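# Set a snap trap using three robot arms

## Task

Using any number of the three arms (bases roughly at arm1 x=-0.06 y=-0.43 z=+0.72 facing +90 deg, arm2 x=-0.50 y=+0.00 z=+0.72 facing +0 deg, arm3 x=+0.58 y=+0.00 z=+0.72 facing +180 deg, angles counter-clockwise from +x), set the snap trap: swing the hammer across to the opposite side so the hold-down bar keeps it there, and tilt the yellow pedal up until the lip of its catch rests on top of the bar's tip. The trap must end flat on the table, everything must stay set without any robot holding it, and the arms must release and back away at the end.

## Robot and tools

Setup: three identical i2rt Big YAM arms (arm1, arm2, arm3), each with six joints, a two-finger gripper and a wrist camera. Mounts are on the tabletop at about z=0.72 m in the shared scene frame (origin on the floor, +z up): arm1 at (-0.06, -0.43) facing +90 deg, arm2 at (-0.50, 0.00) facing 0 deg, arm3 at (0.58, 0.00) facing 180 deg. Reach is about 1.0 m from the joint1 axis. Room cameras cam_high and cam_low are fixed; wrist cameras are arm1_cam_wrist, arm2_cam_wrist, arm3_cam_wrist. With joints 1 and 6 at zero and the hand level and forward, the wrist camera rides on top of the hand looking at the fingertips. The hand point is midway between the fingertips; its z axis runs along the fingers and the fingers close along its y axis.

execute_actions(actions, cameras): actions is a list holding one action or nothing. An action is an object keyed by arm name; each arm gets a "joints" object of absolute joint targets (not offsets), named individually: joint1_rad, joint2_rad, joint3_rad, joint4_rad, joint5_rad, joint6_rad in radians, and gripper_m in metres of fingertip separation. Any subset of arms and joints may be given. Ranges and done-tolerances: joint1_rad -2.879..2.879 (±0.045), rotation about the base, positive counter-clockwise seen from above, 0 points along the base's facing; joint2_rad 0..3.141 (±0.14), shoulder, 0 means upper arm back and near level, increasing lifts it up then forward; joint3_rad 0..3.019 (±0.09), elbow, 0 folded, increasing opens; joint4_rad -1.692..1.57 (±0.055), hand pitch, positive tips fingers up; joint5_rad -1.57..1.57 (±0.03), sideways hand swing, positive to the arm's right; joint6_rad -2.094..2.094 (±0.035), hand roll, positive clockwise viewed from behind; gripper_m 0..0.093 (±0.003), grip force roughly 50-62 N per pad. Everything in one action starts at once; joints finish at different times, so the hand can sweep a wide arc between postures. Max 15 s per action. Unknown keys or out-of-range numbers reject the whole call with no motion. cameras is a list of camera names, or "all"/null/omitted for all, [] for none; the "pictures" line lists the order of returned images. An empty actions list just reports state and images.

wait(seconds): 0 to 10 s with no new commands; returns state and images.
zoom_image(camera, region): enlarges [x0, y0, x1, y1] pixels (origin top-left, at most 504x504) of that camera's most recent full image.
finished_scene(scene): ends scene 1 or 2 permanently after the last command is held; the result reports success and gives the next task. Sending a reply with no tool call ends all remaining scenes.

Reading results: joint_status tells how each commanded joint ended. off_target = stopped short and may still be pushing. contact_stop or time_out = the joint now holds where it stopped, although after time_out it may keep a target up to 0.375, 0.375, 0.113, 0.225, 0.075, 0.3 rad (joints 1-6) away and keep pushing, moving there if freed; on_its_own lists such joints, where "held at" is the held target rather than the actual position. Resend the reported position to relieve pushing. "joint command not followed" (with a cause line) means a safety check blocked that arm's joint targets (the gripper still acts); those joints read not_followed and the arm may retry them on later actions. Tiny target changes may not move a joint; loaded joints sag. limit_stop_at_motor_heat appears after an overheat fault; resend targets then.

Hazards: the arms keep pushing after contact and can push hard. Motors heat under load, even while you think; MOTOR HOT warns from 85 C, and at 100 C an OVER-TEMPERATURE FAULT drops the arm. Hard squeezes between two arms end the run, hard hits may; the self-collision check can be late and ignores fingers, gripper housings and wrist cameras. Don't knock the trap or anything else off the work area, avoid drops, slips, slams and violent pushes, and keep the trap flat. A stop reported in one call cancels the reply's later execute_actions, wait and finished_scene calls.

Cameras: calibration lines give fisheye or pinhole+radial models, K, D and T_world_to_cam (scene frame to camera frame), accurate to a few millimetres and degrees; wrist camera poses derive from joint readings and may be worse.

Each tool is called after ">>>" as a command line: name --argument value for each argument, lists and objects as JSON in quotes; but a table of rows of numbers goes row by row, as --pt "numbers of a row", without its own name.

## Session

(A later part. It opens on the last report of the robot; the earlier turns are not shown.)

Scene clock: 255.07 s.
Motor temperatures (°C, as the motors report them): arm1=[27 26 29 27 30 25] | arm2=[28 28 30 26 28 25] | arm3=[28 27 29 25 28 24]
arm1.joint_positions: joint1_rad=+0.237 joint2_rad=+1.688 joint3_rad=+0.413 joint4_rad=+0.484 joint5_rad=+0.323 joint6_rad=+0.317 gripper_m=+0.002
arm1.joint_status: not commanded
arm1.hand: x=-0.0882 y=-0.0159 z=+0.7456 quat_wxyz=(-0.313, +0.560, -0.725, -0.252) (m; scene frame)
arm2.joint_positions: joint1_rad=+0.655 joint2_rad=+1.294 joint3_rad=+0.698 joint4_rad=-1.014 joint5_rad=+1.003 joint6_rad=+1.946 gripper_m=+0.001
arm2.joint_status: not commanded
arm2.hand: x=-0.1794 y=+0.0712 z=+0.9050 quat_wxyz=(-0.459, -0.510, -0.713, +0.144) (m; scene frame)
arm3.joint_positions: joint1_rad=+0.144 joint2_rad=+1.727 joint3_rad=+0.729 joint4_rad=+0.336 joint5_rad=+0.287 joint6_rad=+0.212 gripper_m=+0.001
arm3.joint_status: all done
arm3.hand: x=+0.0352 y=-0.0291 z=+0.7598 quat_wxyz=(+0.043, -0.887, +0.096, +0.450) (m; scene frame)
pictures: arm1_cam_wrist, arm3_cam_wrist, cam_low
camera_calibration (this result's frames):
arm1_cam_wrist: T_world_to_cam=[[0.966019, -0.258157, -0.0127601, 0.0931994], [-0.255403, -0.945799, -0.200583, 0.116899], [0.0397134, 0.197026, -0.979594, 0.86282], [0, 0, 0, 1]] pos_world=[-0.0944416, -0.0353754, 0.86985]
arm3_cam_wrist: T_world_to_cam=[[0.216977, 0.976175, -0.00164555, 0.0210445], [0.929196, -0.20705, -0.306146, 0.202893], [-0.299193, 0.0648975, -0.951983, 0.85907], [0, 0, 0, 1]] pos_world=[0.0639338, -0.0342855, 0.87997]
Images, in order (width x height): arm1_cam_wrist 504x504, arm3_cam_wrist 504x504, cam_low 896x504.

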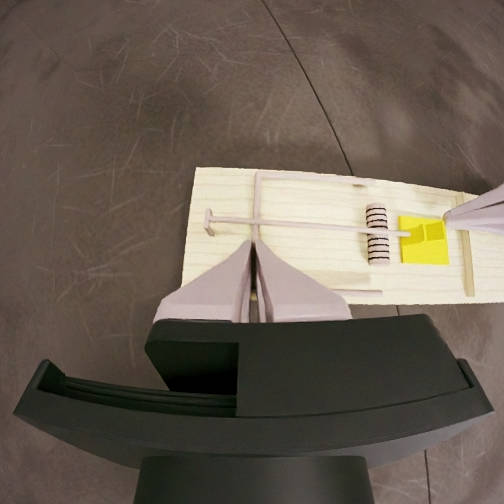

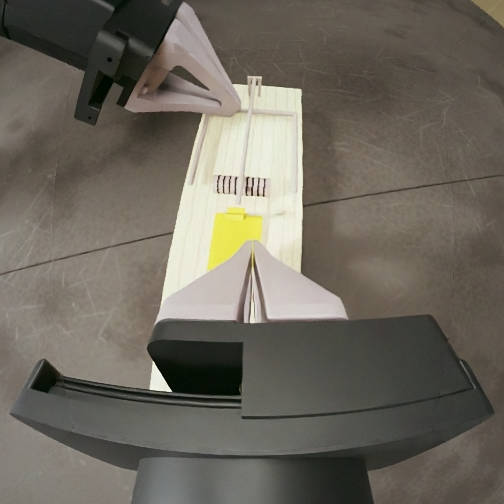

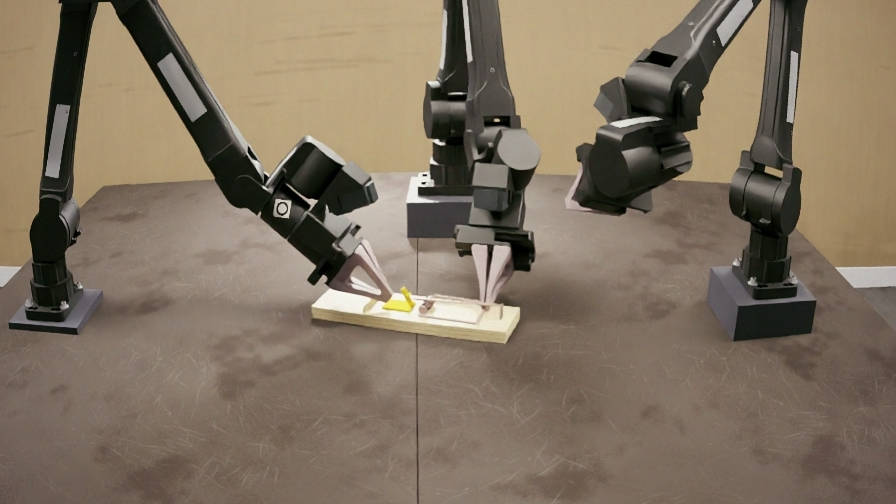

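>>> execute_actions --actions '[{"arm3":{"joints":{"joint1_rad":0.16,"joint3_rad":0.80}}}]' --cameras '["cam_low","arm3_cam_wrist"]'

>>> zoom_image --camera "cam_low" --region '[360,250,520,340]'

Scene clock: 268.70 s.
Motor temperatures (°C, as the motors report them): arm1=[27 26 28 27 30 25] | arm2=[28 28 30 26 28 25] | arm3=[28 28 30 25 28 24]
arm1.joint_positions: joint1_rad=+0.237 joint2_rad=+1.688 joint3_rad=+0.413 joint4_rad=+0.484 joint5_rad=+0.323 joint6_rad=+0.317 gripper_m=+0.002
arm1.joint_status: not commanded
arm1.hand: x=-0.0882 y=-0.0159 z=+0.7456 quat_wxyz=(-0.313, +0.560, -0.725, -0.252) (m; scene frame)
arm2.joint_positions: joint1_rad=+0.655 joint2_rad=+1.294 joint3_rad=+0.698 joint4_rad=-1.014 joint5_rad=+1.003 joint6_rad=+1.946 gripper_m=+0.001
arm2.joint_status: not commanded
arm2.hand: x=-0.1794 y=+0.0712 z=+0.9050 quat_wxyz=(-0.459, -0.510, -0.713, +0.144) (m; scene frame)
arm3.joint_positions: joint1_rad=+0.145 joint2_rad=+1.727 joint3_rad=+0.758 joint4_rad=+0.336 joint5_rad=+0.287 joint6_rad=+0.212 gripper_m=+0.001
arm3.joint_status: all done
arm3.hand: x=+0.0219 y=-0.0317 z=+0.7715 quat_wxyz=(+0.039, -0.881, +0.097, +0.462) (m; scene frame)
pictures: arm3_cam_wrist, cam_low
camera_calibration (this result's frames):
arm3_cam_wrist: T_world_to_cam=[[0.21571, 0.976385, -0.011943, 0.0344473], [0.920265, -0.20737, -0.331828, 0.238208], [-0.326468, 0.0605877, -0.943264, 0.860164], [0, 0, 0, 1]] pos_world=[0.0541706, -0.0363519, 0.890818]
Images, in order (width x height): arm3_cam_wrist 504x504, cam_low 896x504.

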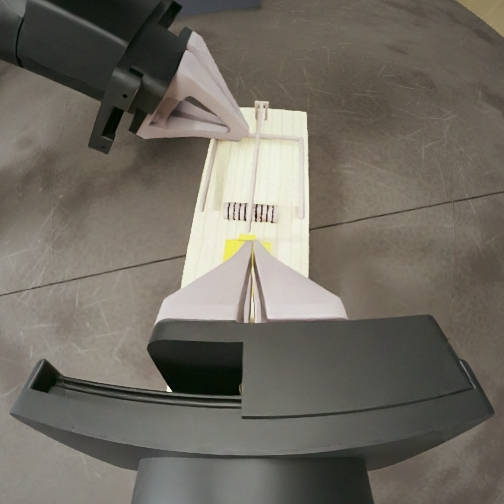

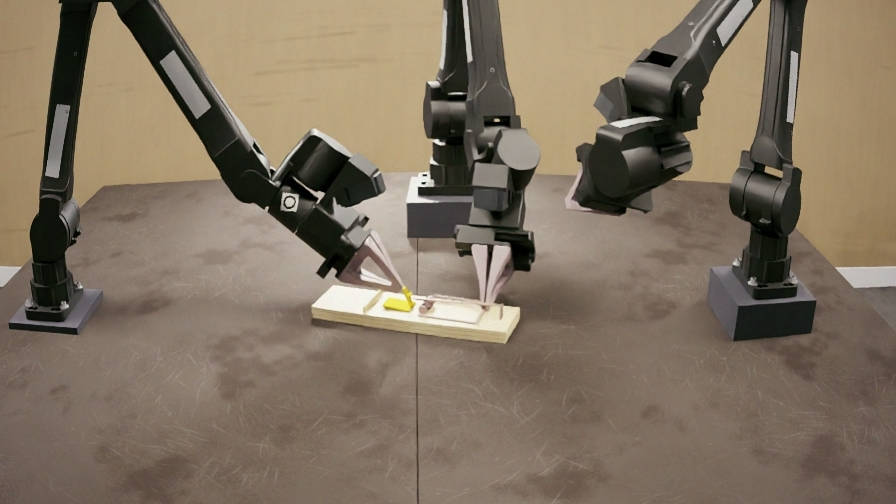

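Region (360, 250, 520, 340) of cam_low's 896x504 image, scaled by 3.150, with more detail than that image has; it fills the top 284 rows of this view, and the rest is white.

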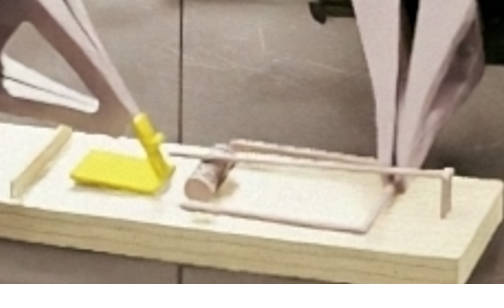

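>>> execute_actions --actions '[{"arm3":{"joints":{"joint2_rad":1.757,"joint3_rad":0.835}}}]' --cameras '["cam_low","arm3_cam_wrist"]'

>>> zoom_image --camera "cam_low" --region '[360,250,520,340]'

Scene clock: 275.47 s.
Motor temperatures (°C, as the motors report them): arm1=[27 25 28 27 29 25] | arm2=[28 28 30 26 28 25] | arm3=[28 28 30 25 28 24]
arm1.joint_positions: joint1_rad=+0.237 joint2_rad=+1.688 joint3_rad=+0.413 joint4_rad=+0.484 joint5_rad=+0.323 joint6_rad=+0.317 gripper_m=+0.002
arm1.joint_status: not commanded
arm1.hand: x=-0.0882 y=-0.0159 z=+0.7456 quat_wxyz=(-0.313, +0.560, -0.725, -0.252) (m; scene frame)
arm2.joint_positions: joint1_rad=+0.655 joint2_rad=+1.294 joint3_rad=+0.698 joint4_rad=-1.014 joint5_rad=+1.003 joint6_rad=+1.946 gripper_m=+0.001
arm2.joint_status: not commanded
arm2.hand: x=-0.1794 y=+0.0712 z=+0.9050 quat_wxyz=(-0.459, -0.510, -0.713, +0.144) (m; scene frame)
arm3.joint_positions: joint1_rad=+0.146 joint2_rad=+1.749 joint3_rad=+0.792 joint4_rad=+0.336 joint5_rad=+0.288 joint6_rad=+0.212 gripper_m=+0.001
arm3.joint_status: all done
arm3.hand: x=+0.0088 y=-0.0341 z=+0.7735 quat_wxyz=(+0.038, -0.878, +0.098, +0.467) (m; scene frame)
pictures: arm3_cam_wrist, cam_low
camera_calibration (this result's frames):
arm3_cam_wrist: T_world_to_cam=[[0.215299, 0.97643, -0.0152048, 0.0421585], [0.916361, -0.207387, -0.342452, 0.25878], [-0.337534, 0.0597967, -0.939412, 0.855037], [0, 0, 0, 1]] pos_world=[0.0423916, -0.0386257, 0.892493]
Images, in order (width x height): arm3_cam_wrist 504x504, cam_low 896x504.

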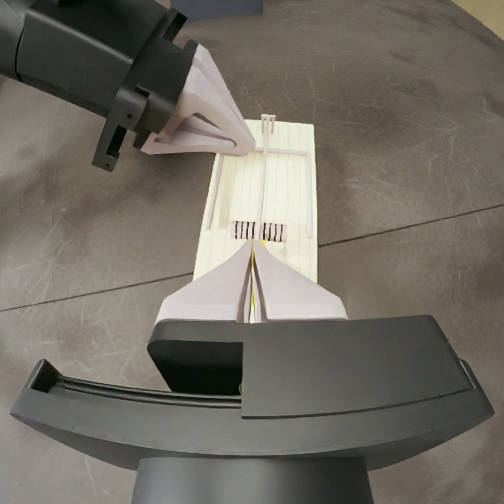

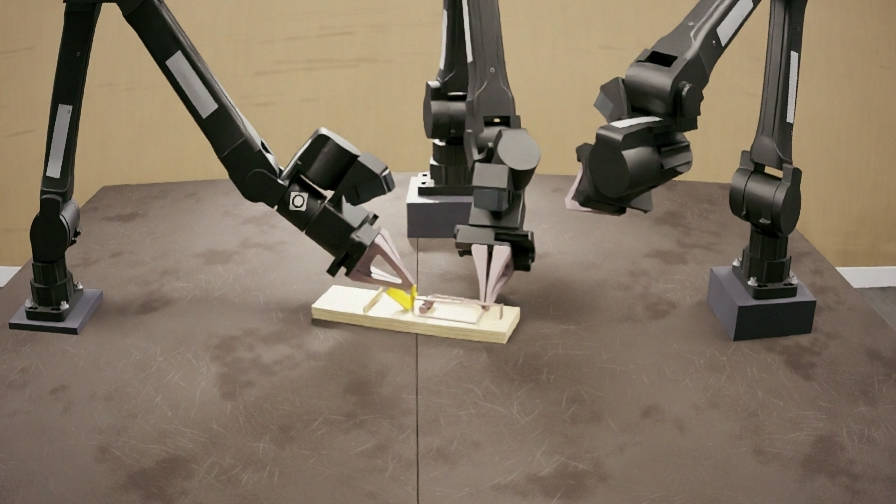

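Region (360, 250, 520, 340) of cam_low's 896x504 image, scaled by 3.150, with more detail than that image has; it fills the top 284 rows of this view, and the rest is white.

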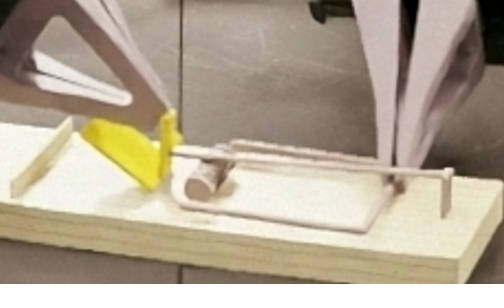

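>>> execute_actions --actions '[{"arm3":{"joints":{"joint1_rad":0.13,"joint3_rad":0.877,"joint4_rad":0.235}}}]' --cameras '["cam_low"]'

>>> zoom_image --camera "cam_low" --region '[360,250,520,340]'

>>> execute_actions --actions '[{"arm1":{"joints":{"joint2_rad":1.69}}}]' --cameras '["cam_low"]'

>>> zoom_image --camera "cam_low" --region '[360,250,520,340]'

Scene clock: 285.47 s.
Motor temperatures (°C, as the motors report them): arm1=[27 25 28 27 29 25] | arm2=[28 28 31 26 28 25] | arm3=[28 28 31 25 28 24]
arm1.joint_positions: joint1_rad=+0.237 joint2_rad=+1.688 joint3_rad=+0.413 joint4_rad=+0.484 joint5_rad=+0.323 joint6_rad=+0.317 gripper_m=+0.002
arm1.joint_status: not commanded
arm1.hand: x=-0.0882 y=-0.0159 z=+0.7456 quat_wxyz=(-0.313, +0.560, -0.725, -0.252) (m; scene frame)
arm2.joint_positions: joint1_rad=+0.655 joint2_rad=+1.294 joint3_rad=+0.698 joint4_rad=-1.014 joint5_rad=+1.003 joint6_rad=+1.946 gripper_m=+0.001
arm2.joint_status: not commanded
arm2.hand: x=-0.1794 y=+0.0712 z=+0.9050 quat_wxyz=(-0.459, -0.510, -0.713, +0.144) (m; scene frame)
arm3.joint_positions: joint1_rad=+0.146 joint2_rad=+1.742 joint3_rad=+0.822 joint4_rad=+0.248 joint5_rad=+0.291 joint6_rad=+0.212 gripper_m=+0.001
arm3.joint_status: all done
arm3.hand: x=+0.0072 y=-0.0335 z=+0.7734 quat_wxyz=(+0.045, -0.889, +0.095, +0.446) (m; scene frame)
pictures: cam_low
Images, in order (width x height): cam_low 896x504.

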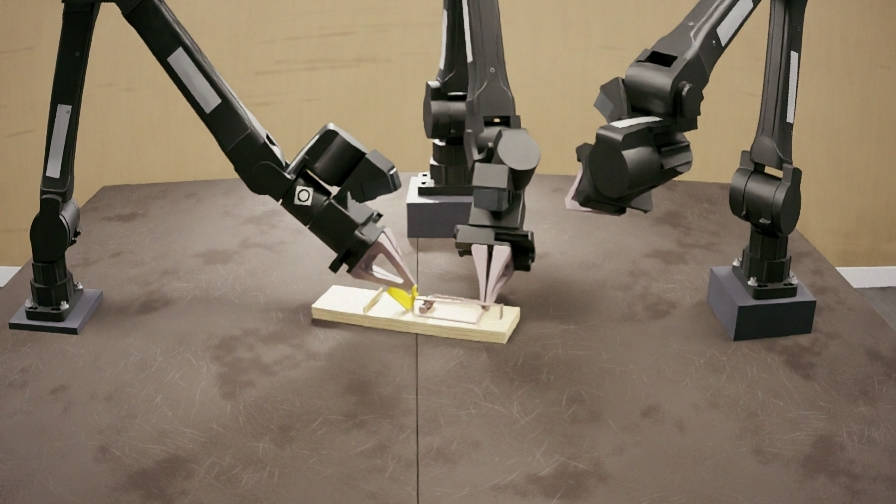

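Region (360, 250, 520, 340) of cam_low's 896x504 image, scaled by 3.150, with more detail than that image has; it fills the top 284 rows of this view, and the rest is white.

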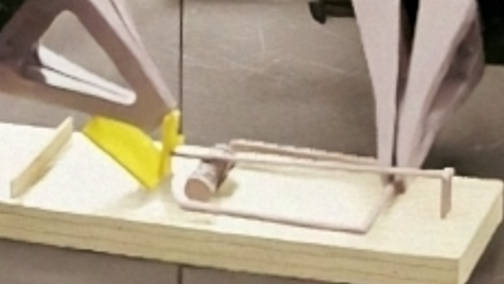

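Scene clock: 286.20 s.
Motor temperatures (°C, as the motors report them): arm1=[27 25 28 27 29 25] | arm2=[28 28 31 26 28 25] | arm3=[28 28 31 25 28 24]
arm1.joint_positions: joint1_rad=+0.237 joint2_rad=+1.657 joint3_rad=+0.407 joint4_rad=+0.478 joint5_rad=+0.317 joint6_rad=+0.317 gripper_m=+0.002
arm1.joint_status: all done
arm1.hand: x=-0.0893 y=-0.0146 z=+0.7553 quat_wxyz=(-0.315, +0.557, -0.722, -0.262) (m; scene frame)
arm2.joint_positions: joint1_rad=+0.655 joint2_rad=+1.294 joint3_rad=+0.698 joint4_rad=-1.014 joint5_rad=+1.003 joint6_rad=+1.946 gripper_m=+0.001
arm2.joint_status: not commanded
arm2.hand: x=-0.1794 y=+0.0712 z=+0.9050 quat_wxyz=(-0.459, -0.510, -0.713, +0.144) (m; scene frame)
arm3.joint_positions: joint1_rad=+0.144 joint2_rad=+1.742 joint3_rad=+0.824 joint4_rad=+0.247 joint5_rad=+0.292 joint6_rad=+0.212 gripper_m=+0.001
arm3.joint_status: not commanded
arm3.hand: x=+0.0067 y=-0.0326 z=+0.7738 quat_wxyz=(+0.046, -0.889, +0.096, +0.446) (m; scene frame)
pictures: cam_low
Images, in order (width x height): cam_low 896x504.

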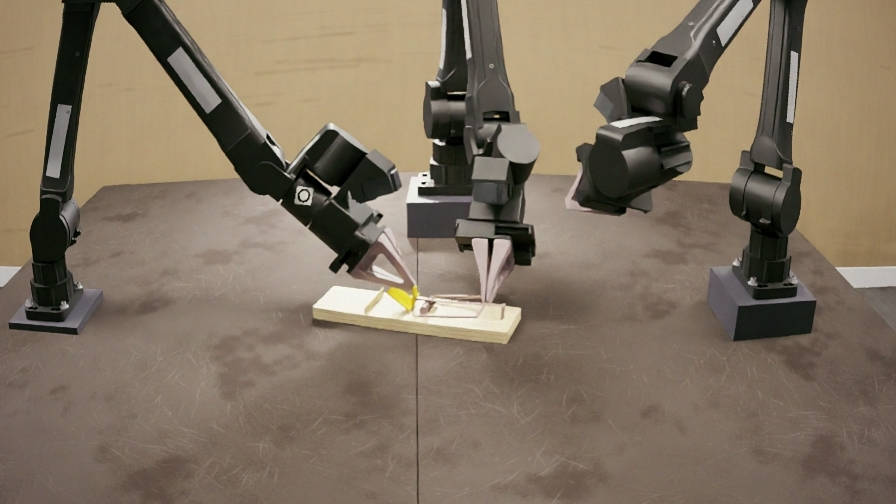

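Region (360, 250, 520, 340) of cam_low's 896x504 image, scaled by 3.150, with more detail than that image has; it fills the top 284 rows of this view, and the rest is white.

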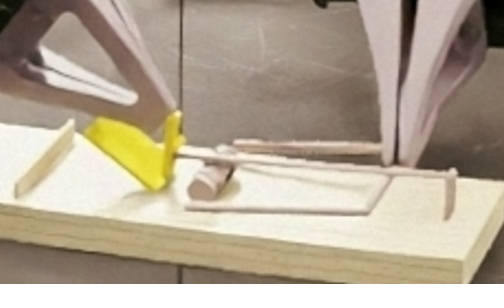

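>>> execute_actions --actions '[{"arm1":{"joints":{"joint1_rad":0.237,"joint2_rad":1.657,"joint3_rad":0.407,"joint4_rad":0.478,"joint5_rad":0.317,"joint6_rad":0.317,"gripper_m":0.012}}}]' --cameras '[]'

>>> execute_actions --actions '[{"arm1":{"joints":{"joint2_rad":1.45,"joint3_rad":0.36}},"arm3":{"joints":{"joint2_rad":1.6}}}]' --cameras '[]'

>>> execute_actions --actions '[{"arm1":{"joints":{"joint2_rad":1.0,"joint4_rad":-0.1}},"arm3":{"joints":{"joint2_rad":1.2,"joint3_rad":0.6,"joint4_rad":-0.1}},"arm2":{"joints":{"joint2_rad":1.0}}}]' --cameras '["cam_low"]'

>>> zoom_image --camera "cam_low" --region '[360,250,520,340]'

Scene clock: 298.70 s.
Motor temperatures (°C, as the motors report them): arm1=[27 26 28 27 29 25] | arm2=[28 28 31 26 28 25] | arm3=[28 28 31 25 28 24]
arm1.joint_positions: joint1_rad=+0.237 joint2_rad=+1.655 joint3_rad=+0.407 joint4_rad=+0.478 joint5_rad=+0.317 joint6_rad=+0.317 gripper_m=+0.012
arm1.joint_status: all done
arm1.hand: x=-0.0893 y=-0.0144 z=+0.7557 quat_wxyz=(-0.315, +0.557, -0.722, -0.263) (m; scene frame)
arm2.joint_positions: joint1_rad=+0.655 joint2_rad=+1.294 joint3_rad=+0.698 joint4_rad=-1.014 joint5_rad=+1.003 joint6_rad=+1.946 gripper_m=+0.001
arm2.joint_status: not commanded
arm2.hand: x=-0.1794 y=+0.0712 z=+0.9050 quat_wxyz=(-0.459, -0.510, -0.713, +0.144) (m; scene frame)
arm3.joint_positions: joint1_rad=+0.144 joint2_rad=+1.744 joint3_rad=+0.828 joint4_rad=+0.246 joint5_rad=+0.289 joint6_rad=+0.212 gripper_m=+0.001
arm3.joint_status: not commanded
arm3.hand: x=+0.0052 y=-0.0333 z=+0.7743 quat_wxyz=(+0.045, -0.889, +0.096, +0.446) (m; scene frame)
pictures: none
No camera images: the call's "cameras" was empty. Leave "cameras" out to get every camera's image.

Scene clock: 299.77 s.
Motor temperatures (°C, as the motors report them): arm1=[27 26 28 27 29 25] | arm2=[28 28 31 26 28 25] | arm3=[28 28 31 25 28 24]
arm1.joint_positions: joint1_rad=+0.237 joint2_rad=+1.445 joint3_rad=+0.360 joint4_rad=+0.478 joint5_rad=+0.315 joint6_rad=+0.317 gripper_m=+0.012
arm1.joint_status: all done
arm1.hand: x=-0.0893 y=-0.0124 z=+0.8228 quat_wxyz=(-0.347, +0.525, -0.704, -0.329) (m; scene frame)
arm2.joint_positions: joint1_rad=+0.655 joint2_rad=+1.294 joint3_rad=+0.698 joint4_rad=-1.014 joint5_rad=+1.003 joint6_rad=+1.946 gripper_m=+0.001
arm2.joint_status: not commanded
arm2.hand: x=-0.1794 y=+0.0712 z=+0.9050 quat_wxyz=(-0.459, -0.510, -0.713, +0.144) (m; scene frame)
arm3.joint_positions: joint1_rad=+0.144 joint2_rad=+1.597 joint3_rad=+0.836 joint4_rad=+0.238 joint5_rad=+0.286 joint6_rad=+0.212 gripper_m=+0.001
arm3.joint_status: all done
arm3.hand: x=-0.0043 y=-0.0339 z=+0.8583 quat_wxyz=(+0.027, -0.854, +0.104, +0.509) (m; scene frame)
pictures: none
No camera images: the call's "cameras" was empty. Leave "cameras" out to get every camera's image.

Scene clock: 301.03 s.
Motor temperatures (°C, as the motors report them): arm1=[27 26 29 27 29 25] | arm2=[28 28 31 26 28 25] | arm3=[28 28 31 25 28 24]
arm1.joint_positions: joint1_rad=+0.237 joint2_rad=+1.001 joint3_rad=+0.360 joint4_rad=-0.089 joint5_rad=+0.315 joint6_rad=+0.317 gripper_m=+0.012
arm1.joint_status: all done
arm1.hand: x=-0.0773 y=-0.0687 z=+0.8801 quat_wxyz=(-0.322, +0.550, -0.718, -0.279) (m; scene frame)
arm2.joint_positions: joint1_rad=+0.655 joint2_rad=+0.990 joint3_rad=+0.698 joint4_rad=-1.014 joint5_rad=+1.003 joint6_rad=+1.946 gripper_m=+0.001
arm2.joint_status: all done
arm2.hand: x=-0.1891 y=+0.0635 z=+0.9865 quat_wxyz=(-0.490, -0.565, -0.664, +0.014) (m; scene frame)
arm3.joint_positions: joint1_rad=+0.144 joint2_rad=+1.199 joint3_rad=+0.596 joint4_rad=-0.091 joint5_rad=+0.286 joint6_rad=+0.212 gripper_m=+0.001
arm3.joint_status: all done
arm3.hand: x=+0.1318 y=-0.0138 z=+0.8722 quat_wxyz=(+0.046, -0.894, +0.094, +0.436) (m; scene frame)
pictures: cam_low
Images, in order (width x height): cam_low 896x504.

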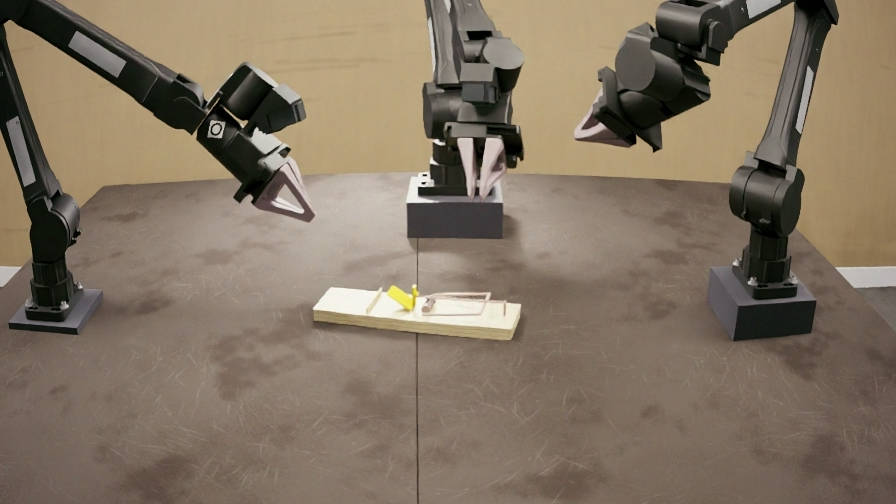

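Region (360, 250, 520, 340) of cam_low's 896x504 image, scaled by 3.150, with more detail than that image has; it fills the top 284 rows of this view, and the rest is white.

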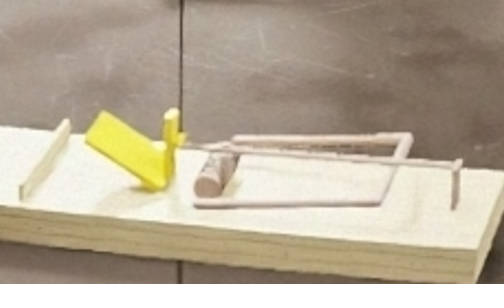

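>>> finished_scene --scene 2

The scene is finished: the task was done.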